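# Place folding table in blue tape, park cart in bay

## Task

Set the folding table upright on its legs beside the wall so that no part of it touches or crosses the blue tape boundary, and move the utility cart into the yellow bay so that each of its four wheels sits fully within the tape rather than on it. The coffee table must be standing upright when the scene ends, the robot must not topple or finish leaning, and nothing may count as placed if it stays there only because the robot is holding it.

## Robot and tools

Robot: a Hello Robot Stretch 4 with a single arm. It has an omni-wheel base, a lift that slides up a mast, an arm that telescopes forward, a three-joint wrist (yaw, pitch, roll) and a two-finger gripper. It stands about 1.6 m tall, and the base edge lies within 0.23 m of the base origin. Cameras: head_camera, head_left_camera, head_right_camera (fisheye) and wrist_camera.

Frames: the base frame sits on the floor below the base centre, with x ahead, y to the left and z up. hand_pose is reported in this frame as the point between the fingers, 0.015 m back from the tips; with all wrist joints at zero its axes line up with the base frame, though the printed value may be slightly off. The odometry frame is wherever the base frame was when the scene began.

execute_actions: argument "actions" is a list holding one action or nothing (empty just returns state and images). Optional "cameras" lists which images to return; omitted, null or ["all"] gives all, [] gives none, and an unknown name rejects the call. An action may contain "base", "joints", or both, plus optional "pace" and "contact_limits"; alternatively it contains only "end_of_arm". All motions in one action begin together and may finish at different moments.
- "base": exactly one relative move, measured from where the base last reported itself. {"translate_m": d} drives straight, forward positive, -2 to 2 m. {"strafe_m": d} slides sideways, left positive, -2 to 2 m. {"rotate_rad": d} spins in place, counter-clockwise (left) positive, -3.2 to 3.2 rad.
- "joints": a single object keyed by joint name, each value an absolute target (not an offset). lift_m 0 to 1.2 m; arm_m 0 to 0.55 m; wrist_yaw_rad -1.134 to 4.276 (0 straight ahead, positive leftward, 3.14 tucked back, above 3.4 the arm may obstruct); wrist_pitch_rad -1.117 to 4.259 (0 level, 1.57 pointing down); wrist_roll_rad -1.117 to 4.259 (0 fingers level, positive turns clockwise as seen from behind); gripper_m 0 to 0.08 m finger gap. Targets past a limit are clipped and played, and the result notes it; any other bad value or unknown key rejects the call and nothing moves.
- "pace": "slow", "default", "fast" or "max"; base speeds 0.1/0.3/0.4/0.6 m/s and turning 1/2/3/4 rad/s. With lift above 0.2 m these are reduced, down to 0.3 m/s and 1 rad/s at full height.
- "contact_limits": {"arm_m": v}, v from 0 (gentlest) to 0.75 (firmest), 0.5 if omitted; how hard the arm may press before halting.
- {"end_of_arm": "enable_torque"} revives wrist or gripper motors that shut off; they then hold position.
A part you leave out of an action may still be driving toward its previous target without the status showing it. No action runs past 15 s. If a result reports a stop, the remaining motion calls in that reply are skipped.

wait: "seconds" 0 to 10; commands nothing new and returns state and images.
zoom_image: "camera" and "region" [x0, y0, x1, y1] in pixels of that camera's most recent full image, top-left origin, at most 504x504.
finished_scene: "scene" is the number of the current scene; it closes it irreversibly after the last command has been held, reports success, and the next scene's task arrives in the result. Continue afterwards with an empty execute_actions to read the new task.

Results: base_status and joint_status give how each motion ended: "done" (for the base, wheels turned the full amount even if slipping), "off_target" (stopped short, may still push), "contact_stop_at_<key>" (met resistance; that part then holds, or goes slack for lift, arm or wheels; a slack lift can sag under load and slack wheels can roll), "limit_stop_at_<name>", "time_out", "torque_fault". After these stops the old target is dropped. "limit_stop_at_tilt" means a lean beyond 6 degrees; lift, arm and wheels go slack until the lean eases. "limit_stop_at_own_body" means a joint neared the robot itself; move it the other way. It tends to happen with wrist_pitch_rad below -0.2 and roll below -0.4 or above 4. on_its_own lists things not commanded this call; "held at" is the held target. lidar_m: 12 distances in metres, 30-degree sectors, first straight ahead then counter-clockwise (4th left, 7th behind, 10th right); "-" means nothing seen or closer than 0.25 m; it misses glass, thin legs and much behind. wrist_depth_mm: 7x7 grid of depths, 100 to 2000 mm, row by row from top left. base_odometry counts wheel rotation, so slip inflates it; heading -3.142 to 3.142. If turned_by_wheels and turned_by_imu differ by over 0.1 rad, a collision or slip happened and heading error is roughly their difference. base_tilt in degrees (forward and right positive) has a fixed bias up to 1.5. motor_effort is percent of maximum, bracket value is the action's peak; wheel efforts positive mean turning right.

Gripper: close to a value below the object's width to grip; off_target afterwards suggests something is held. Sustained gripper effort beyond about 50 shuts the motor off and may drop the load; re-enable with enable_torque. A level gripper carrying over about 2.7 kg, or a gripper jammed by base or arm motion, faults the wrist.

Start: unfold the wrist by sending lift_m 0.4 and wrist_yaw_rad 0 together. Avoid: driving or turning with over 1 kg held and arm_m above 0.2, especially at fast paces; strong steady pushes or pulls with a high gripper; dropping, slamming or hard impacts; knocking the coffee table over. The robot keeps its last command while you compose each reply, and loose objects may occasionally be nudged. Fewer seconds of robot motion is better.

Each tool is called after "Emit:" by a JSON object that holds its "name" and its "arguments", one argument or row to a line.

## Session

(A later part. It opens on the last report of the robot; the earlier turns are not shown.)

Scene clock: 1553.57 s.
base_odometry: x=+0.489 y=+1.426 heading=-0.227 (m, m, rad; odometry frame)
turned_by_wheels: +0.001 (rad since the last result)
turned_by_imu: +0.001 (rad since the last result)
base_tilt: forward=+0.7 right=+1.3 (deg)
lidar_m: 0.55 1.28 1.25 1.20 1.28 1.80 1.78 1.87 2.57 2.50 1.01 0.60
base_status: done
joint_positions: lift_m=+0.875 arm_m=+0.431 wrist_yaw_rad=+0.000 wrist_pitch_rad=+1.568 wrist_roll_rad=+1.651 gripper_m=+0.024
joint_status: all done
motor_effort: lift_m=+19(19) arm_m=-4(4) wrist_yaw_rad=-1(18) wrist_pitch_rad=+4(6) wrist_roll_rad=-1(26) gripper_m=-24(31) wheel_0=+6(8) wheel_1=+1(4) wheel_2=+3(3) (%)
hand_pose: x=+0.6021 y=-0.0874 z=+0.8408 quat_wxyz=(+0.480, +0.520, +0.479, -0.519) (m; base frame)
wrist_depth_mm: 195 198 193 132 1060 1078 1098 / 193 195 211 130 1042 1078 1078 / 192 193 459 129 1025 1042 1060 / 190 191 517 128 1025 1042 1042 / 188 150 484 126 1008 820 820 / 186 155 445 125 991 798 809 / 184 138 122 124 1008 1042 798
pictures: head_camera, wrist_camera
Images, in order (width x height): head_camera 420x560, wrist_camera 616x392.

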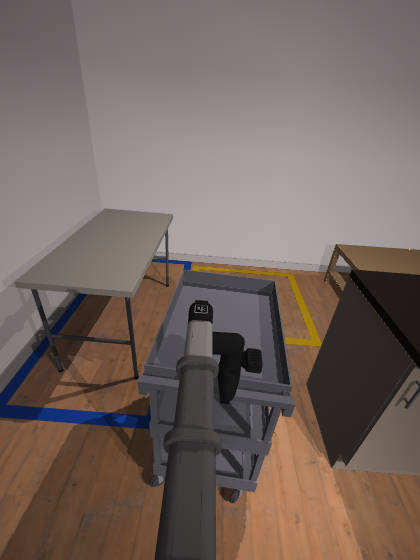

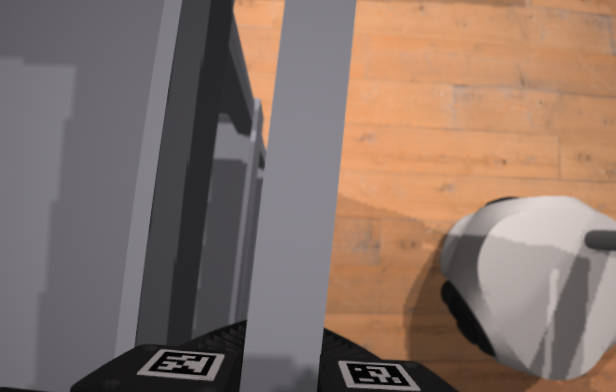

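Emit:
{"name": "execute_actions", "arguments": {
  "actions": [
    {"base":{"translate_m":0.12},"pace":"slow"}
  ],
  "cameras": ["wrist_camera","head_camera"]
}}

Scene clock: 1560.50 s.
base_odometry: x=+0.606 y=+1.399 heading=-0.228 (m, m, rad; odometry frame)
turned_by_wheels: -0.001 (rad since the last result)
turned_by_imu: -0.003 (rad since the last result)
base_tilt: forward=+0.7 right=+1.4 (deg)
lidar_m: 0.58 1.16 1.25 1.20 1.28 1.79 1.91 2.01 2.57 2.22 0.92 0.55
base_status: done
joint_positions: lift_m=+0.875 arm_m=+0.430 wrist_yaw_rad=-0.008 wrist_pitch_rad=+1.573 wrist_roll_rad=+1.656 gripper_m=+0.025
joint_status: not commanded
on_its_own: wrist_yaw_rad is at rest, and its effort (+23) is outside its rest range (-13 to +13); wrist_roll_rad is at rest, and its effort (-17) is outside its rest range (-13 to +13)
motor_effort: lift_m=+19(19) arm_m=-2(4) wrist_yaw_rad=+23(23) wrist_pitch_rad=-10(16) wrist_roll_rad=-17(17) gripper_m=-33(33) wheel_0=-3(6) wheel_1=-3(3) wheel_2=-7(13) (%)
hand_pose: x=+0.6000 y=-0.0874 z=+0.8408 quat_wxyz=(+0.475, +0.522, +0.476, -0.524) (m; base frame)
wrist_depth_mm: 196 199 171 133 1078 1078 1098 / 193 196 176 131 1042 1098 1078 / 191 193 200 130 1025 1060 1078 / 189 191 480 128 1042 1042 1060 / 188 188 512 126 1025 831 820 / 186 155 480 125 1008 809 831 / 183 136 122 123 991 1008 809
pictures: head_camera, wrist_camera
Images, in order (width x height): head_camera 420x560, wrist_camera 616x392.

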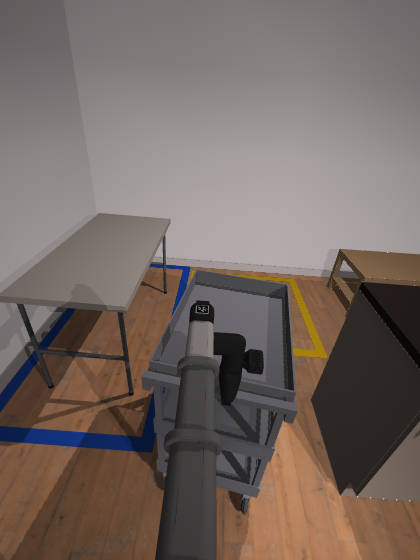

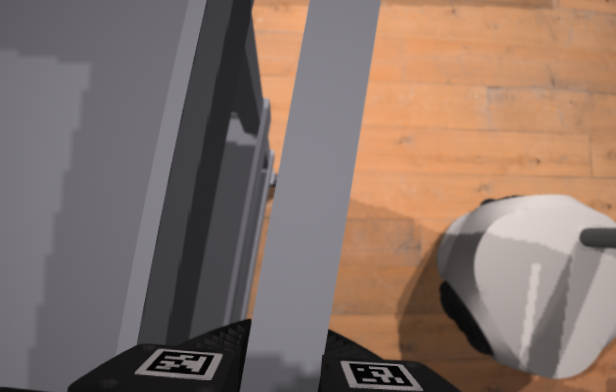

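Emit:
{"name": "execute_actions", "arguments": {
  "actions": [
    {"base":{"strafe_m":-0.06},"joints":{"wrist_roll_rad":1.66},"pace":"slow"}
  ],
  "cameras": []
}}

Emit:
{"name": "execute_actions", "arguments": {
  "actions": [
    {"base":{"strafe_m":-0.05},"joints":{"wrist_roll_rad":1.57},"pace":"slow"}
  ]
}}

Scene clock: 1569.17 s.
base_odometry: x=+0.593 y=+1.340 heading=-0.228 (m, m, rad; odometry frame)
turned_by_wheels: +0.001 (rad since the last result)
turned_by_imu: +0.000 (rad since the last result)
base_tilt: forward=+0.7 right=+1.3 (deg)
lidar_m: 0.58 1.18 1.31 1.25 1.35 1.85 1.91 2.00 2.50 2.18 0.88 0.55
base_status: done
joint_positions: lift_m=+0.875 arm_m=+0.430 wrist_yaw_rad=+0.001 wrist_pitch_rad=+1.567 wrist_roll_rad=+1.660 gripper_m=+0.024
joint_status: all done
motor_effort: lift_m=+19(19) arm_m=-2(2) wrist_yaw_rad=-3(23) wrist_pitch_rad=+10(12) wrist_roll_rad=-1(13) gripper_m=-24(34) wheel_0=+6(10) wheel_1=-1(4) wheel_2=+4(5) (%)
hand_pose: x=+0.6021 y=-0.0874 z=+0.8408 quat_wxyz=(+0.478, +0.523, +0.476, -0.521) (m; base frame)
wrist_depth_mm: 195 198 191 132 1060 1060 1098 / 194 196 209 130 1042 1060 1078 / 191 194 455 129 1042 1060 1078 / 190 191 521 128 1008 1042 831 / 188 150 477 126 1008 809 820 / 186 155 439 125 1008 798 798 / 184 138 122 124 991 1008 809
pictures: none
No camera images: the call's "cameras" was empty. Leave "cameras" out to get every camera's image.

Scene clock: 1570.77 s.
base_odometry: x=+0.581 y=+1.292 heading=-0.227 (m, m, rad; odometry frame)
turned_by_wheels: +0.000 (rad since the last result)
turned_by_imu: +0.000 (rad since the last result)
base_tilt: forward=+0.7 right=+1.3 (deg)
lidar_m: 0.56 0.64 1.37 1.31 1.39 1.96 1.90 2.02 2.45 2.15 0.84 0.59
base_status: done
joint_positions: lift_m=+0.875 arm_m=+0.430 wrist_yaw_rad=+0.001 wrist_pitch_rad=+1.567 wrist_roll_rad=+1.570 gripper_m=+0.024
joint_status: all done
motor_effort: lift_m=+19(19) arm_m=-2(2) wrist_yaw_rad=-3(15) wrist_pitch_rad=+10(13) wrist_roll_rad=-1(21) gripper_m=-25(33) wheel_0=+2(8) wheel_1=-1(2) wheel_2=+3(3) (%)
hand_pose: x=+0.6022 y=-0.0874 z=+0.8408 quat_wxyz=(+0.501, +0.501, +0.499, -0.499) (m; base frame)
wrist_depth_mm: 195 198 185 132 1078 1060 1098 / 194 196 203 130 1060 1060 1078 / 191 193 442 129 1025 1060 1078 / 190 191 517 128 1008 1042 1060 / 188 148 508 126 1025 831 809 / 186 156 442 125 1008 798 809 / 185 138 122 123 1008 820 809
pictures: head_camera, head_left_camera, head_right_camera, wrist_camera
Images, in order (width x height): head_camera 420x560, head_left_camera 420x672, head_right_camera 420x672, wrist_camera 616x392.

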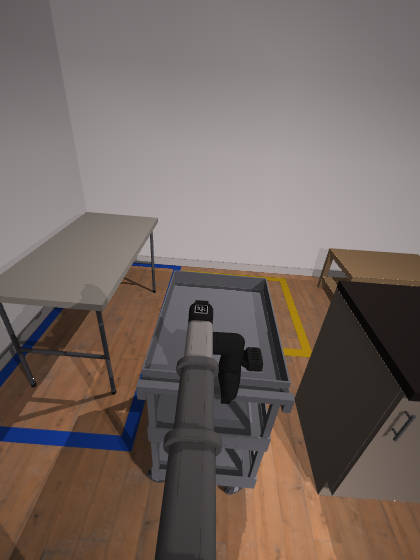

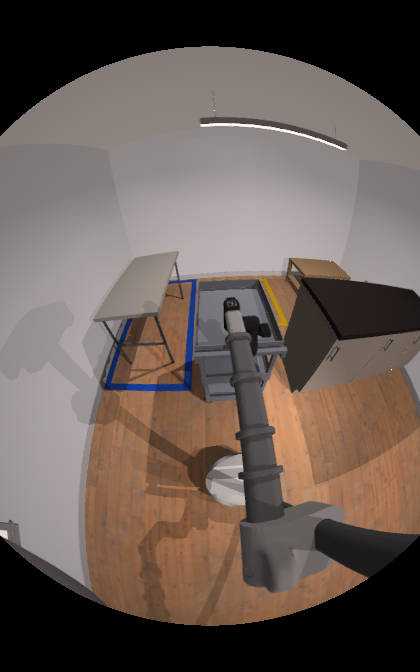

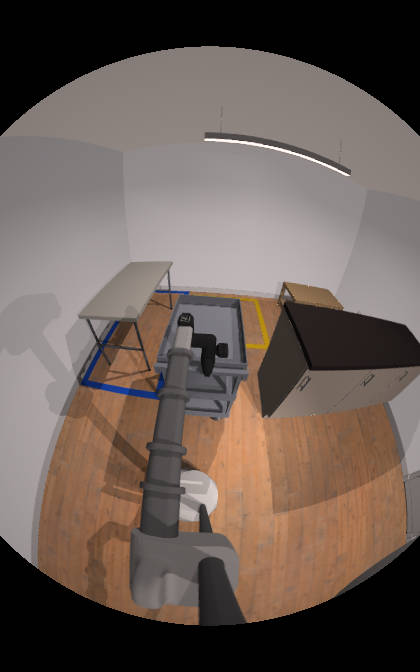

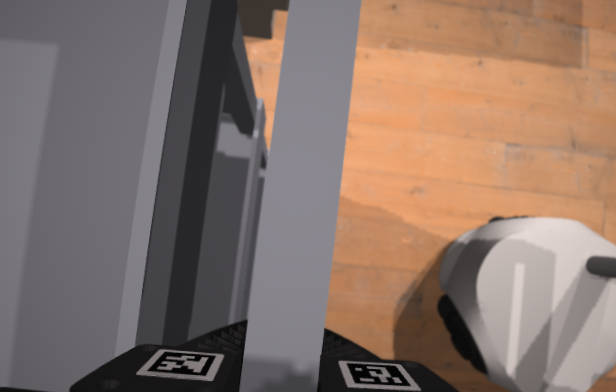

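Emit:
{"name": "execute_actions", "arguments": {
  "actions": [
    {"joints":{"arm_m":0.55},"pace":"slow"}
  ],
  "cameras": ["wrist_camera","head_camera"]
}}

Scene clock: 1577.33 s.
base_odometry: x=+0.581 y=+1.292 heading=-0.229 (m, m, rad; odometry frame)
turned_by_wheels: -0.002 (rad since the last result)
turned_by_imu: -0.003 (rad since the last result)
base_tilt: forward=+0.7 right=+1.3 (deg)
lidar_m: 0.69 1.19 1.36 1.30 1.36 1.97 1.92 2.00 2.44 2.18 0.83 0.70
base_status: not commanded
joint_positions: lift_m=+0.875 arm_m=+0.549 wrist_yaw_rad=-0.012 wrist_pitch_rad=+1.575 wrist_roll_rad=+1.579 gripper_m=+0.026
joint_status: all done
on_its_own: wrist_yaw_rad is at rest, and its effort (+33) is outside its rest range (-13 to +13); wrist_roll_rad is at rest, and its effort (-25) is outside its rest range (-13 to +13)
motor_effort: lift_m=+19(19) arm_m=+6(9) wrist_yaw_rad=+33(33) wrist_pitch_rad=-15(30) wrist_roll_rad=-25(26) gripper_m=-43(42) wheel_0=-6(6) wheel_1=-4(4) wheel_2=-7(7) (%)
hand_pose: x=+0.7179 y=-0.0874 z=+0.8408 quat_wxyz=(+0.494, +0.504, +0.496, -0.506) (m; base frame)
wrist_depth_mm: 195 198 174 842 135 1098 1118 / 193 195 166 355 1042 1078 1098 / 191 193 174 130 1042 1060 1078 / 189 191 208 128 1042 1042 1060 / 187 189 508 126 1008 1025 831 / 185 157 508 125 1008 960 809 / 183 144 122 123 1008 1008 809
pictures: head_camera, wrist_camera
Images, in order (width x height): head_camera 420x560, wrist_camera 616x392.

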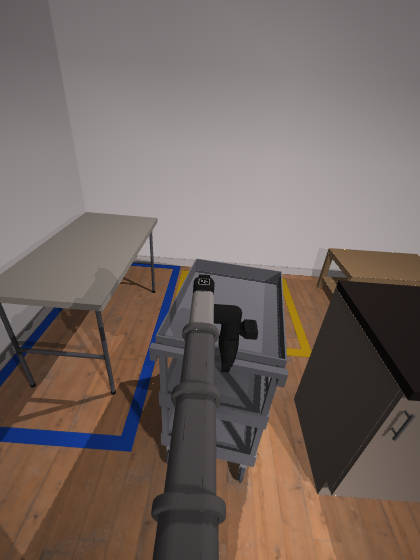

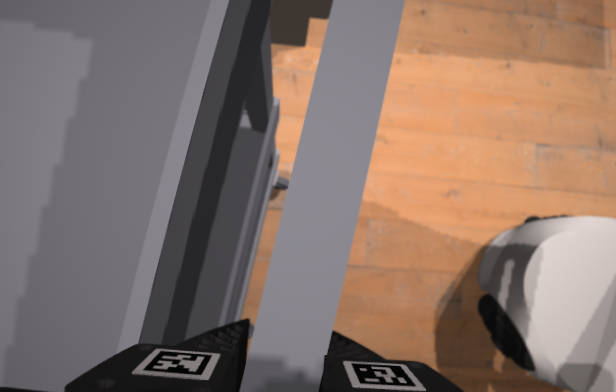

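Emit:
{"name": "execute_actions", "arguments": {
  "actions": [
    {"base":{"strafe_m":-0.045},"joints":{"wrist_roll_rad":1.65},"pace":"slow"}
  ],
  "cameras": []
}}

Emit:
{"name": "execute_actions", "arguments": {
  "actions": [
    {"base":{"strafe_m":-0.06},"joints":{"wrist_roll_rad":1.54},"pace":"slow"}
  ],
  "cameras": ["wrist_camera","head_camera"]
}}

Scene clock: 1584.27 s.
base_odometry: x=+0.571 y=+1.248 heading=-0.228 (m, m, rad; odometry frame)
turned_by_wheels: +0.001 (rad since the last result)
turned_by_imu: +0.001 (rad since the last result)
base_tilt: forward=+0.7 right=+1.3 (deg)
lidar_m: 0.69 1.23 1.40 1.35 1.43 1.99 1.91 2.00 2.41 2.16 0.83 0.70
base_status: done
joint_positions: lift_m=+0.875 arm_m=+0.549 wrist_yaw_rad=+0.000 wrist_pitch_rad=+1.569 wrist_roll_rad=+1.650 gripper_m=+0.024
joint_status: all done
on_its_own: gripper_m moved -0.002 toward your old target +0.021
motor_effort: lift_m=+19(19) arm_m=+4(6) wrist_yaw_rad=+0(34) wrist_pitch_rad=+1(15) wrist_roll_rad=+0(27) gripper_m=-27(42) wheel_0=+5(9) wheel_1=+0(13) wheel_2=+3(8) (%)
hand_pose: x=+0.7205 y=-0.0874 z=+0.8408 quat_wxyz=(+0.480, +0.520, +0.479, -0.519) (m; base frame)
wrist_depth_mm: 196 198 179 132 1060 1060 1078 / 193 196 198 131 1060 1098 1078 / 191 193 439 129 1042 1042 1078 / 189 190 449 127 1025 1042 1060 / 188 149 512 126 1025 1025 820 / 186 155 439 125 1008 1008 820 / 184 137 122 123 1008 1025 842
pictures: none
No camera images: the call's "cameras" was empty. Leave "cameras" out to get every camera's image.

Scene clock: 1586.00 s.
base_odometry: x=+0.558 y=+1.189 heading=-0.228 (m, m, rad; odometry frame)
turned_by_wheels: +0.001 (rad since the last result)
turned_by_imu: +0.001 (rad since the last result)
base_tilt: forward=+0.7 right=+1.4 (deg)
lidar_m: 0.66 1.25 1.46 1.41 1.51 2.00 1.92 2.00 2.32 2.15 0.85 0.73
base_status: done
joint_positions: lift_m=+0.875 arm_m=+0.549 wrist_yaw_rad=+0.001 wrist_pitch_rad=+1.566 wrist_roll_rad=+1.541 gripper_m=+0.024
joint_status: all done
motor_effort: lift_m=+19(19) arm_m=+3(4) wrist_yaw_rad=-5(17) wrist_pitch_rad=+11(11) wrist_roll_rad=-1(27) gripper_m=-27(39) wheel_0=+4(9) wheel_1=+0(6) wheel_2=+5(6) (%)
hand_pose: x=+0.7215 y=-0.0874 z=+0.8408 quat_wxyz=(+0.509, +0.493, +0.507, -0.491) (m; base frame)
wrist_depth_mm: 196 198 176 132 1060 1078 1078 / 194 196 194 130 1060 1060 1078 / 192 194 216 129 1042 1042 1060 / 190 190 496 127 1025 1042 1060 / 188 149 508 126 1025 1025 831 / 186 155 442 125 1008 976 809 / 185 137 122 123 991 1025 798
pictures: head_camera, wrist_camera
Images, in order (width x height): head_camera 420x560, wrist_camera 616x392.

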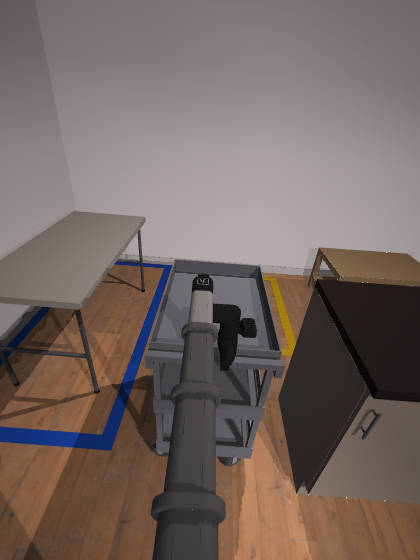

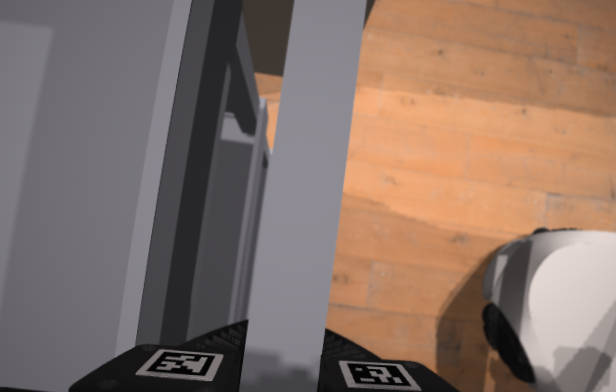

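Emit:
{"name": "execute_actions", "arguments": {
  "actions": [
    {"base":{"translate_m":0.1},"joints":{"wrist_roll_rad":1.49},"pace":"slow"}
  ],
  "cameras": ["wrist_camera","head_camera"]
}}

Scene clock: 1594.63 s.
base_odometry: x=+0.655 y=+1.167 heading=-0.228 (m, m, rad; odometry frame)
turned_by_wheels: -0.001 (rad since the last result)
turned_by_imu: -0.003 (rad since the last result)
base_tilt: forward=+0.7 right=+1.3 (deg)
lidar_m: 0.67 1.14 1.46 1.42 1.49 2.06 2.01 2.09 2.34 1.78 0.69 0.71
base_status: done
joint_positions: lift_m=+0.875 arm_m=+0.549 wrist_yaw_rad=-0.004 wrist_pitch_rad=+1.572 wrist_roll_rad=+1.492 gripper_m=+0.025
joint_status: all done
motor_effort: lift_m=+19(19) arm_m=+3(3) wrist_yaw_rad=+11(26) wrist_pitch_rad=-5(31) wrist_roll_rad=-6(18) gripper_m=-29(33) wheel_0=-3(3) wheel_1=+0(5) wheel_2=-6(14) (%)
hand_pose: x=+0.7197 y=-0.0874 z=+0.8408 quat_wxyz=(+0.518, +0.481, +0.518, -0.481) (m; base frame)
wrist_depth_mm: 195 198 168 132 668 1078 1098 / 193 195 187 131 1060 1060 1098 / 191 193 210 129 1060 1042 1098 / 189 191 504 128 1025 1042 1060 / 187 188 512 126 1025 1042 854 / 185 154 442 125 1025 931 820 / 183 136 122 123 991 1008 798
pictures: head_camera, wrist_camera
Images, in order (width x height): head_camera 420x560, wrist_camera 616x392.

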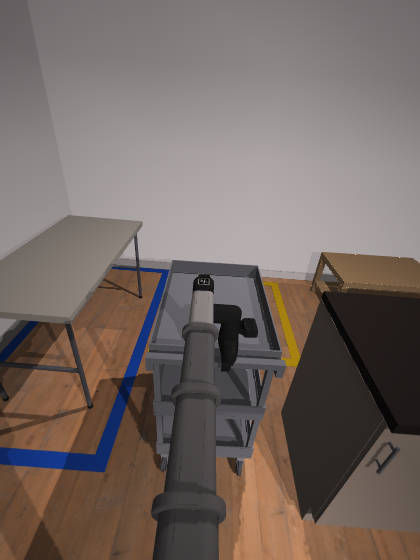

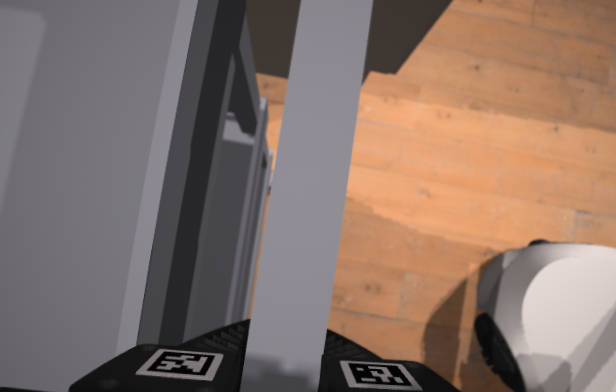

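Emit:
{"name": "execute_actions", "arguments": {
  "actions": [
    {"base":{"strafe_m":-0.02},"pace":"slow"}
  ],
  "cameras": []
}}

Emit:
{"name": "execute_actions", "arguments": {
  "actions": [
    {"base":{"translate_m":0.12},"pace":"slow"}
  ]
}}

Scene clock: 1599.97 s.
base_odometry: x=+0.650 y=+1.147 heading=-0.228 (m, m, rad; odometry frame)
turned_by_wheels: +0.001 (rad since the last result)
turned_by_imu: +0.000 (rad since the last result)
base_tilt: forward=+0.7 right=+1.3 (deg)
lidar_m: 0.67 1.16 1.43 1.43 1.51 2.08 2.01 2.11 2.30 1.79 0.70 0.69
base_status: done
joint_positions: lift_m=+0.875 arm_m=+0.549 wrist_yaw_rad=-0.001 wrist_pitch_rad=+1.570 wrist_roll_rad=+1.491 gripper_m=+0.024
joint_status: not commanded
motor_effort: lift_m=+19(19) arm_m=+3(3) wrist_yaw_rad=+1(12) wrist_pitch_rad=+1(7) wrist_roll_rad=-1(6) gripper_m=-27(29) wheel_0=+5(10) wheel_1=+1(10) wheel_2=+2(3) (%)
hand_pose: x=+0.7206 y=-0.0874 z=+0.8408 quat_wxyz=(+0.520, +0.480, +0.519, -0.479) (m; base frame)
wrist_depth_mm: 195 197 179 132 640 1060 1098 / 193 195 197 130 1025 1060 1078 / 191 193 439 129 1042 1042 1078 / 189 190 449 127 1025 1042 1060 / 188 149 512 126 1008 1025 854 / 185 155 436 125 1025 931 809 / 183 137 122 123 1008 991 809
pictures: none
No camera images: the call's "cameras" was empty. Leave "cameras" out to get every camera's image.

Scene clock: 1602.43 s.
base_odometry: x=+0.767 y=+1.120 heading=-0.228 (m, m, rad; odometry frame)
turned_by_wheels: -0.001 (rad since the last result)
turned_by_imu: -0.003 (rad since the last result)
base_tilt: forward=+0.7 right=+1.4 (deg)
lidar_m: 0.69 1.07 1.27 1.44 1.51 2.08 2.11 2.24 2.34 1.40 0.60 0.67
base_status: done
joint_positions: lift_m=+0.875 arm_m=+0.549 wrist_yaw_rad=-0.003 wrist_pitch_rad=+1.572 wrist_roll_rad=+1.492 gripper_m=+0.024
joint_status: not commanded
motor_effort: lift_m=+19(19) arm_m=+3(3) wrist_yaw_rad=+8(10) wrist_pitch_rad=-5(12) wrist_roll_rad=-4(4) gripper_m=-27(26) wheel_0=-2(6) wheel_1=-2(9) wheel_2=-5(11) (%)
hand_pose: x=+0.7198 y=-0.0874 z=+0.8408 quat_wxyz=(+0.518, +0.480, +0.519, -0.481) (m; base frame)
wrist_depth_mm: 195 197 181 132 627 615 1118 / 193 195 199 130 891 1060 1098 / 191 193 433 129 1042 1078 1060 / 189 190 512 128 1042 1042 1060 / 187 150 508 126 1008 1025 854 / 185 156 445 125 991 960 809 / 184 137 122 123 991 1025 798
pictures: head_camera, head_left_camera, head_right_camera, wrist_camera
Images, in order (width x height): head_camera 420x560, head_left_camera 420x672, head_right_camera 420x672, wrist_camera 616x392.

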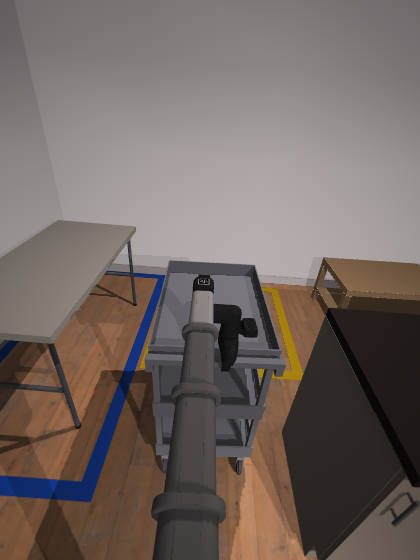

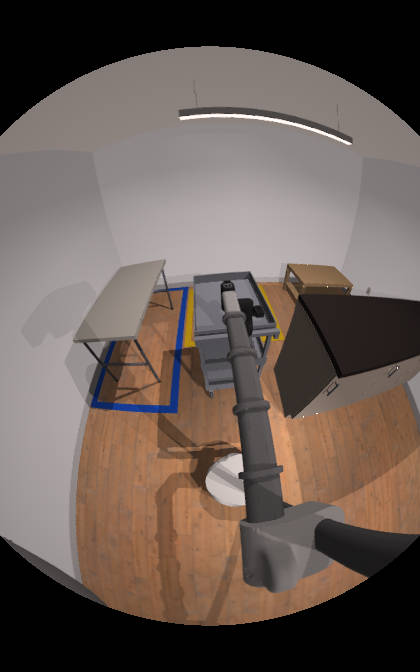

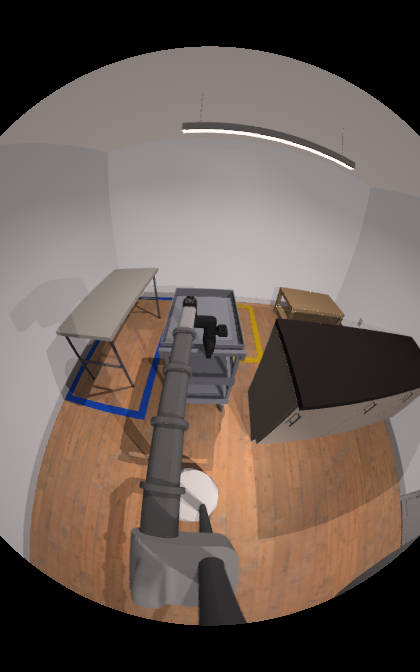

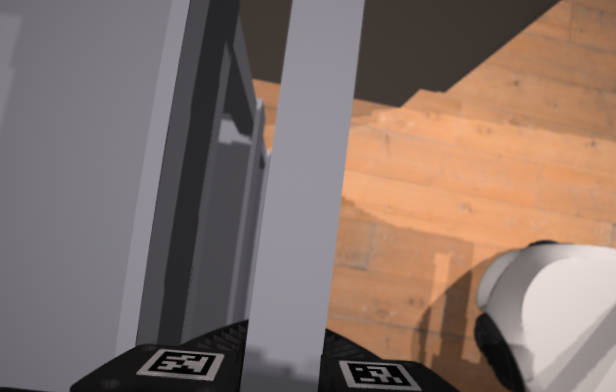

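Emit:
{"name": "execute_actions", "arguments": {
  "actions": [
    {"base":{"translate_m":0.14},"joints":{"wrist_roll_rad":1.47},"pace":"slow"}
  ],
  "cameras": ["head_camera","wrist_camera"]
}}

Emit:
{"name": "execute_actions", "arguments": {
  "actions": [
    {"base":{"translate_m":0.1},"pace":"slow"}
  ],
  "cameras": ["head_camera","wrist_camera"]
}}

Scene clock: 1613.77 s.
base_odometry: x=+0.903 y=+1.088 heading=-0.229 (m, m, rad; odometry frame)
turned_by_wheels: -0.001 (rad since the last result)
turned_by_imu: -0.004 (rad since the last result)
base_tilt: forward=+0.7 right=+1.3 (deg)
lidar_m: 0.69 0.95 1.09 1.42 1.50 2.06 2.25 2.34 2.37 0.88 0.52 0.68
base_status: done
joint_positions: lift_m=+0.875 arm_m=+0.549 wrist_yaw_rad=-0.007 wrist_pitch_rad=+1.572 wrist_roll_rad=+1.475 gripper_m=+0.025
joint_status: all done
on_its_own: wrist_yaw_rad is at rest, and its effort (+18) is outside its rest range (-13 to +13)
motor_effort: lift_m=+19(19) arm_m=+3(3) wrist_yaw_rad=+18(18) wrist_pitch_rad=-3(12) wrist_roll_rad=-13(17) gripper_m=-29(29) wheel_0=-4(3) wheel_1=-2(2) wheel_2=-8(11) (%)
hand_pose: x=+0.7196 y=-0.0874 z=+0.8408 quat_wxyz=(+0.522, +0.477, +0.522, -0.477) (m; base frame)
wrist_depth_mm: 195 198 171 132 627 603 569 / 193 195 190 131 854 788 1078 / 191 193 213 129 1042 1042 1078 / 189 191 452 128 1025 1042 1078 / 187 150 508 126 1008 1025 866 / 185 154 442 125 991 946 820 / 183 137 122 123 991 991 809
pictures: head_camera, wrist_camera
Images, in order (width x height): head_camera 420x560, wrist_camera 616x392.

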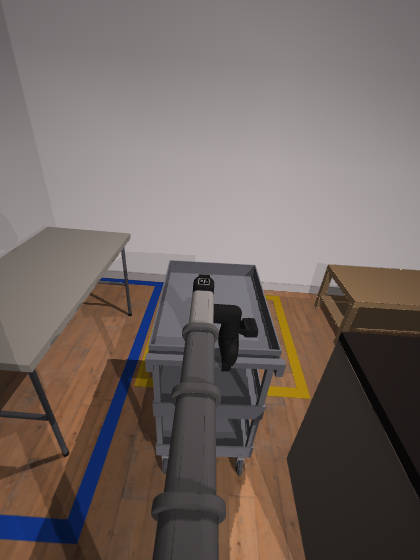

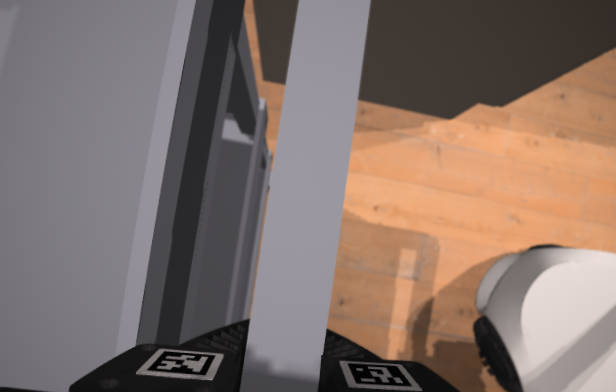

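Scene clock: 1616.03 s.
base_odometry: x=+1.001 y=+1.066 heading=-0.231 (m, m, rad; odometry frame)
turned_by_wheels: -0.001 (rad since the last result)
turned_by_imu: -0.003 (rad since the last result)
base_tilt: forward=+0.7 right=+1.3 (deg)
lidar_m: 0.67 0.89 0.91 1.40 1.51 2.06 2.37 2.48 2.37 0.53 0.50 0.67
base_status: done
joint_positions: lift_m=+0.875 arm_m=+0.549 wrist_yaw_rad=-0.007 wrist_pitch_rad=+1.572 wrist_roll_rad=+1.475 gripper_m=+0.025
joint_status: not commanded
on_its_own: wrist_yaw_rad is at rest, and its effort (+19) is outside its rest range (-13 to +13); wrist_roll_rad is at rest, and its effort (-14) is outside its rest range (-13 to +13)
motor_effort: lift_m=+19(19) arm_m=+3(3) wrist_yaw_rad=+19(21) wrist_pitch_rad=-5(12) wrist_roll_rad=-14(14) gripper_m=-30(30) wheel_0=-4(9) wheel_1=-3(1) wheel_2=-8(11) (%)
hand_pose: x=+0.7196 y=-0.0874 z=+0.8408 quat_wxyz=(+0.521, +0.477, +0.522, -0.478) (m; base frame)
wrist_depth_mm: 195 198 170 132 627 609 569 / 193 196 189 131 866 798 732 / 191 193 212 129 1042 1060 1060 / 189 191 452 128 1025 1060 1060 / 187 150 512 126 1025 1042 866 / 186 154 442 125 1008 946 809 / 184 137 122 123 991 1008 798
pictures: head_camera, wrist_camera
Images, in order (width x height): head_camera 420x560, wrist_camera 616x392.

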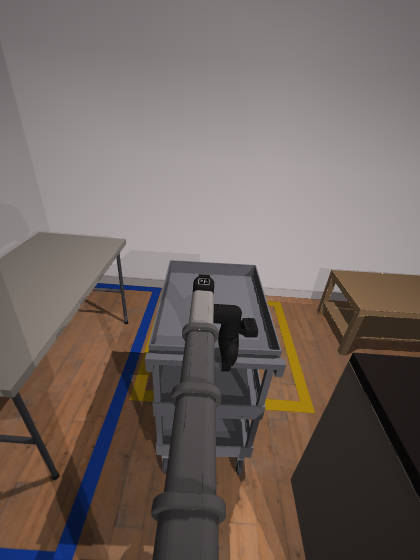

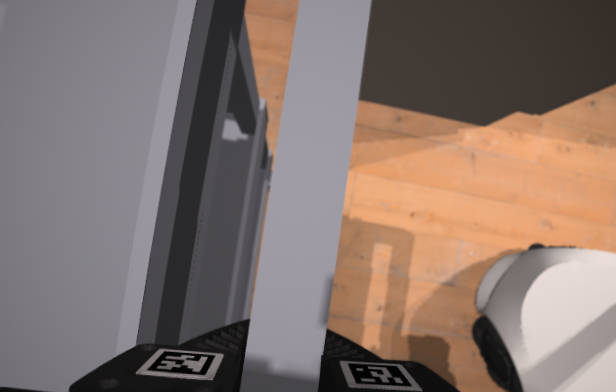

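Emit:
{"name": "execute_actions", "arguments": {
  "actions": [
    {"base":{"translate_m":0.14},"joints":{"wrist_roll_rad":1.5},"pace":"slow"}
  ],
  "cameras": ["head_camera"]
}}

Emit:
{"name": "execute_actions", "arguments": {
  "actions": [
    {"base":{"translate_m":0.1},"pace":"slow"}
  ]
}}

Scene clock: 1632.60 s.
base_odometry: x=+1.137 y=+1.034 heading=-0.231 (m, m, rad; odometry frame)
turned_by_wheels: -0.001 (rad since the last result)
turned_by_imu: -0.003 (rad since the last result)
base_tilt: forward=+0.7 right=+1.3 (deg)
lidar_m: 0.69 0.85 0.78 1.43 1.51 2.06 2.50 2.63 2.36 0.47 0.49 0.70
base_status: done
joint_positions: lift_m=+0.875 arm_m=+0.549 wrist_yaw_rad=-0.004 wrist_pitch_rad=+1.572 wrist_roll_rad=+1.502 gripper_m=+0.024
joint_status: all done
motor_effort: lift_m=+19(19) arm_m=+3(3) wrist_yaw_rad=+11(18) wrist_pitch_rad=-9(16) wrist_roll_rad=-5(13) gripper_m=-27(30) wheel_0=-2(2) wheel_1=+0(5) wheel_2=-6(10) (%)
hand_pose: x=+0.7198 y=-0.0874 z=+0.8408 quat_wxyz=(+0.516, +0.483, +0.516, -0.484) (m; base frame)
wrist_depth_mm: 195 198 179 132 661 621 585 / 193 196 198 131 904 820 759 / 191 193 433 129 1025 1060 1060 / 190 190 517 128 1025 1025 1060 / 187 149 512 126 1025 1025 842 / 185 155 439 125 1025 960 820 / 183 137 122 123 1008 991 809
pictures: head_camera
Images, in order (width x height): head_camera 420x560.

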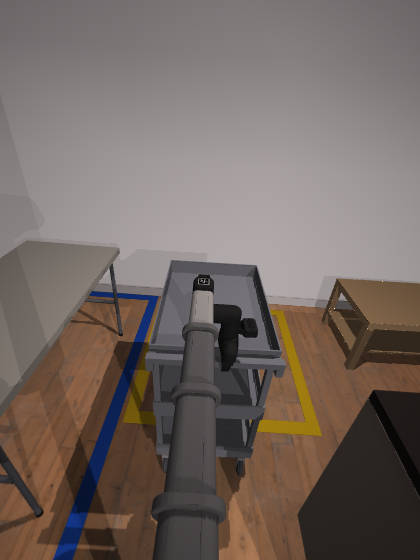

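Scene clock: 1634.87 s.
base_odometry: x=+1.234 y=+1.011 heading=-0.232 (m, m, rad; odometry frame)
turned_by_wheels: -0.001 (rad since the last result)
turned_by_imu: -0.002 (rad since the last result)
base_tilt: forward=+0.7 right=+1.3 (deg)
lidar_m: 0.69 0.82 0.72 1.42 1.50 2.04 2.61 2.71 2.37 0.45 0.49 0.70
base_status: done
joint_positions: lift_m=+0.875 arm_m=+0.549 wrist_yaw_rad=-0.005 wrist_pitch_rad=+1.572 wrist_roll_rad=+1.503 gripper_m=+0.024
joint_status: not commanded
motor_effort: lift_m=+19(19) arm_m=+3(3) wrist_yaw_rad=+12(14) wrist_pitch_rad=-6(13) wrist_roll_rad=-7(7) gripper_m=-28(28) wheel_0=-3(3) wheel_1=-1(5) wheel_2=-6(13) (%)
hand_pose: x=+0.7198 y=-0.0874 z=+0.8408 quat_wxyz=(+0.515, +0.484, +0.516, -0.484) (m; base frame)
wrist_depth_mm: 195 197 177 132 891 634 585 / 193 195 196 131 1008 820 759 / 191 193 436 129 1060 1060 1060 / 189 190 449 127 1008 1042 1060 / 187 150 512 126 1025 1025 842 / 185 155 442 125 1008 946 809 / 183 137 122 123 1008 1008 809
pictures: head_camera, head_left_camera, head_right_camera, wrist_camera
Images, in order (width x height): head_camera 420x560, head_left_camera 420x672, head_right_camera 420x672, wrist_camera 616x392.

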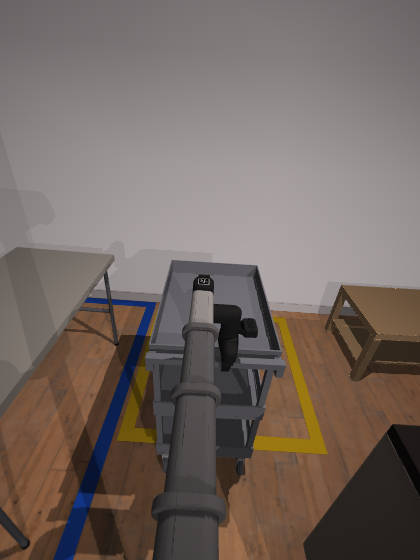

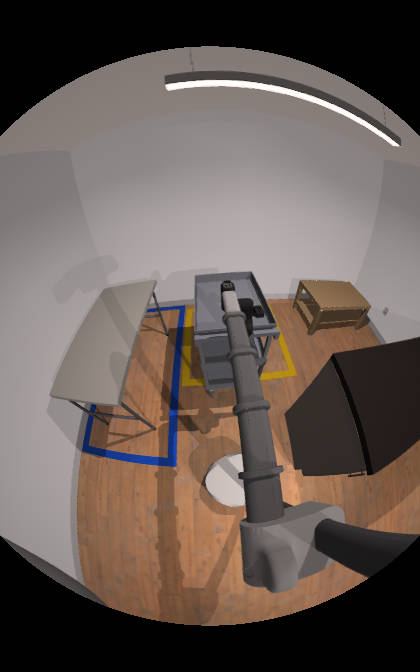

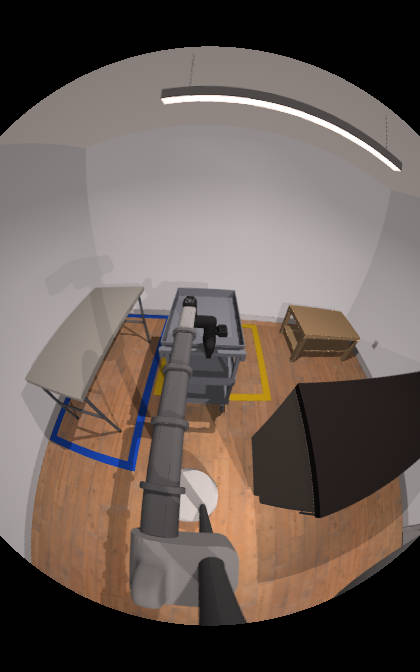

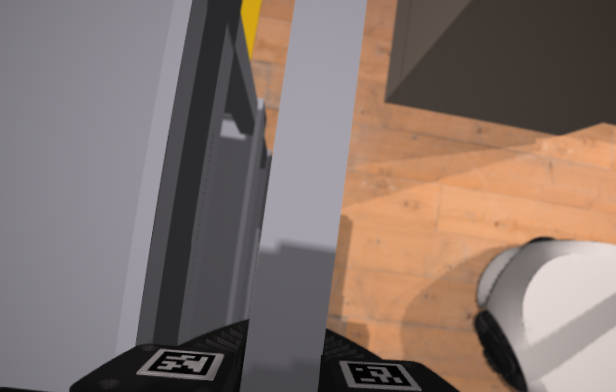

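Emit:
{"name": "execute_actions", "arguments": {
  "actions": [
    {"base":{"translate_m":0.16},"pace":"slow"}
  ]
}}

Scene clock: 1640.77 s.
base_odometry: x=+1.390 y=+0.974 heading=-0.233 (m, m, rad; odometry frame)
turned_by_wheels: -0.001 (rad since the last result)
turned_by_imu: -0.004 (rad since the last result)
base_tilt: forward=+0.7 right=+1.3 (deg)
lidar_m: 0.69 0.85 0.64 1.00 1.50 2.07 2.78 2.89 0.48 0.46 0.50 0.71
base_status: done
joint_positions: lift_m=+0.875 arm_m=+0.549 wrist_yaw_rad=-0.006 wrist_pitch_rad=+1.572 wrist_roll_rad=+1.504 gripper_m=+0.024
joint_status: not commanded
on_its_own: wrist_yaw_rad is at rest, and its effort (+15) is outside its rest range (-13 to +13)
motor_effort: lift_m=+19(19) arm_m=+3(3) wrist_yaw_rad=+15(15) wrist_pitch_rad=-7(15) wrist_roll_rad=-10(10) gripper_m=-28(28) wheel_0=-2(4) wheel_1=+0(2) wheel_2=-5(12) (%)
hand_pose: x=+0.7197 y=-0.0874 z=+0.8408 quat_wxyz=(+0.515, +0.484, +0.515, -0.485) (m; base frame)
wrist_depth_mm: 195 198 175 132 1098 866 615 / 193 196 194 131 1042 891 768 / 191 193 216 129 1042 1060 1078 / 190 190 449 127 1025 1042 1060 / 187 150 508 126 1008 1025 854 / 185 154 439 125 1008 976 809 / 183 137 122 123 991 1025 809
pictures: head_camera, head_left_camera, head_right_camera, wrist_camera
Images, in order (width x height): head_camera 420x560, head_left_camera 420x672, head_right_camera 420x672, wrist_camera 616x392.

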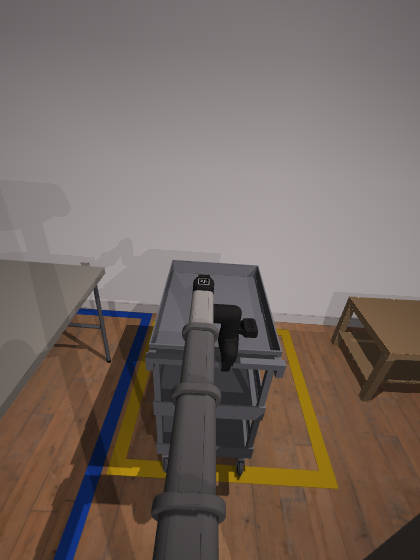

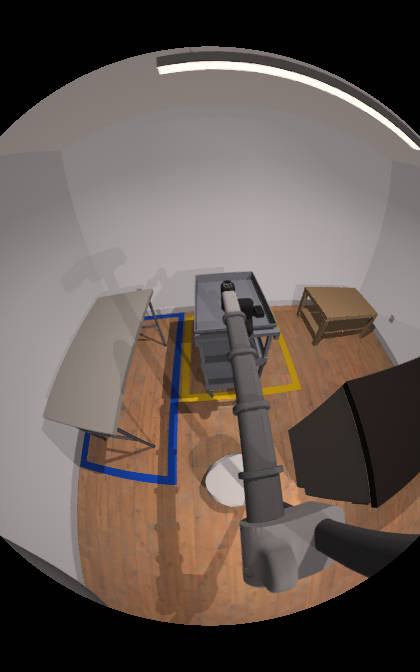

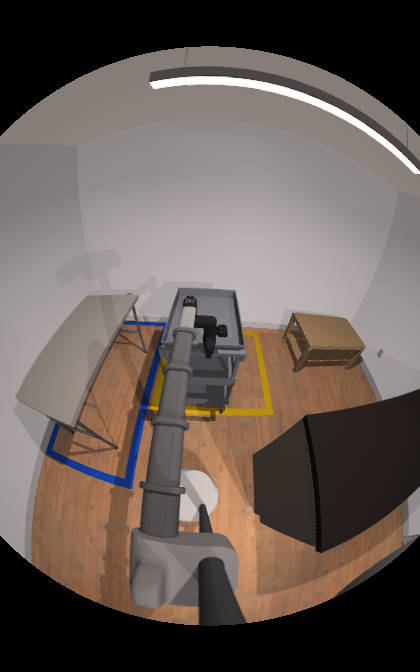

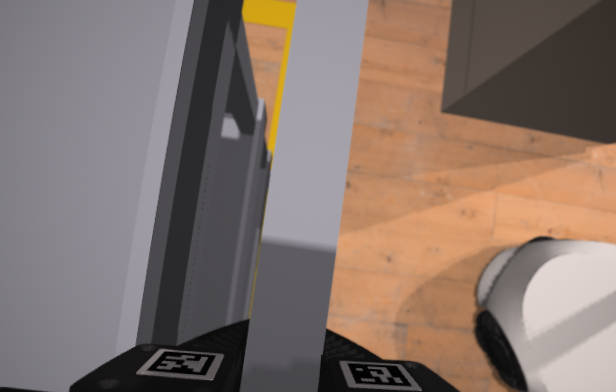

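Emit:
{"name": "execute_actions", "arguments": {
  "actions": [
    {"base":{"translate_m":0.11},"pace":"slow"}
  ]
}}

Emit:
{"name": "zoom_image", "arguments": {
  "camera": "head_camera",
  "region": [90,300,350,560]
}}

Scene clock: 1646.53 s.
base_odometry: x=+1.496 y=+0.948 heading=-0.233 (m, m, rad; odometry frame)
turned_by_wheels: -0.001 (rad since the last result)
turned_by_imu: -0.003 (rad since the last result)
base_tilt: forward=+0.7 right=+1.3 (deg)
lidar_m: 0.69 0.84 0.59 0.61 1.48 2.08 2.90 2.98 0.50 0.45 0.47 0.71
base_status: done
joint_positions: lift_m=+0.875 arm_m=+0.549 wrist_yaw_rad=-0.006 wrist_pitch_rad=+1.572 wrist_roll_rad=+1.504 gripper_m=+0.025
joint_status: not commanded
on_its_own: wrist_yaw_rad is at rest, and its effort (+17) is outside its rest range (-13 to +13)
motor_effort: lift_m=+19(19) arm_m=+3(3) wrist_yaw_rad=+17(18) wrist_pitch_rad=-4(12) wrist_roll_rad=-12(11) gripper_m=-29(29) wheel_0=-2(3) wheel_1=+0(3) wheel_2=-7(11) (%)
hand_pose: x=+0.7197 y=-0.0874 z=+0.8408 quat_wxyz=(+0.515, +0.484, +0.515, -0.485) (m; base frame)
wrist_depth_mm: 195 197 173 132 1060 1060 750 / 193 195 193 131 1060 1060 798 / 190 193 215 129 1042 1042 1078 / 189 190 445 127 1042 1078 1060 / 187 150 512 126 1025 1042 842 / 185 154 439 125 1008 960 809 / 183 137 122 123 991 991 798
pictures: head_camera, head_left_camera, head_right_camera, wrist_camera
Images, in order (width x height): head_camera 420x560, head_left_camera 420x672, head_right_camera 420x672, wrist_camera 616x392.

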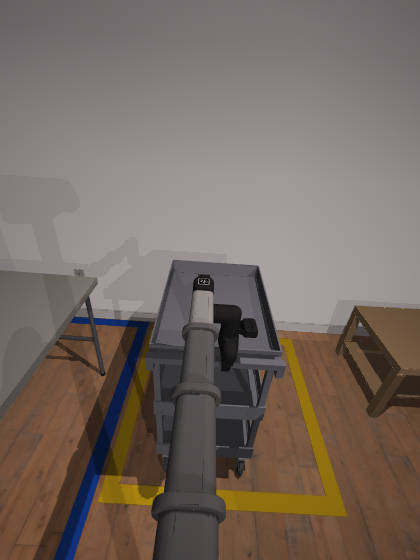

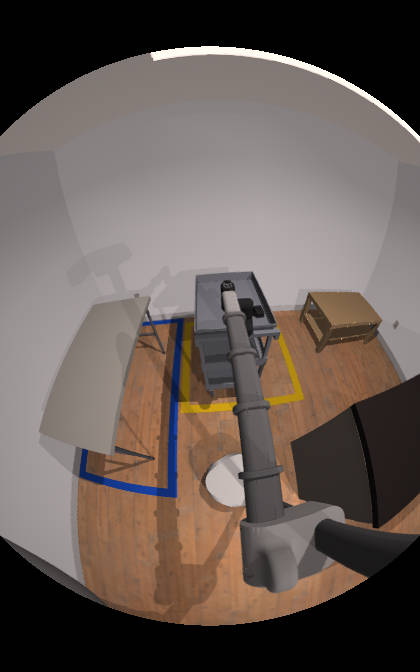

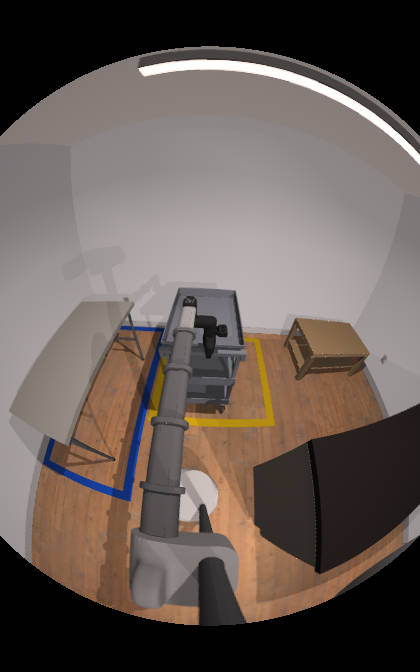

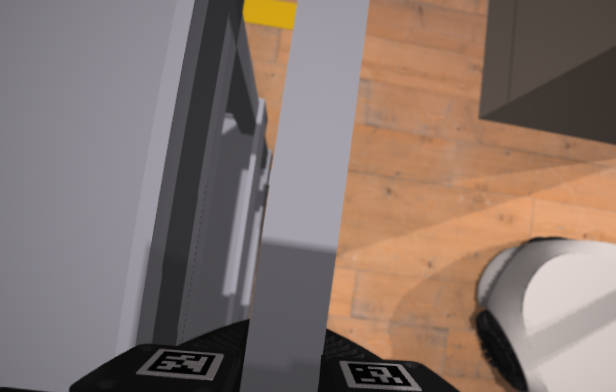

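Region (90, 300, 350, 560) of head_camera's 420x560 image, scaled by 1.938, with more detail than that image has.

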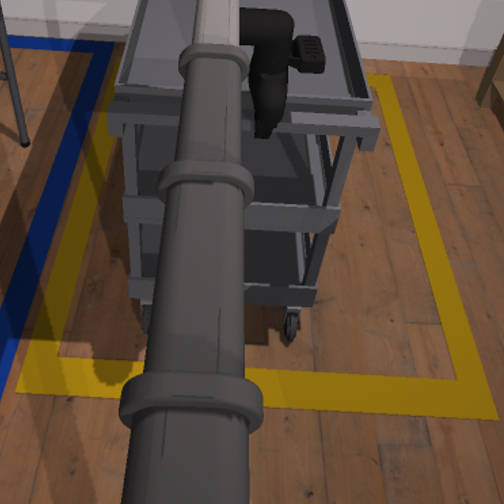

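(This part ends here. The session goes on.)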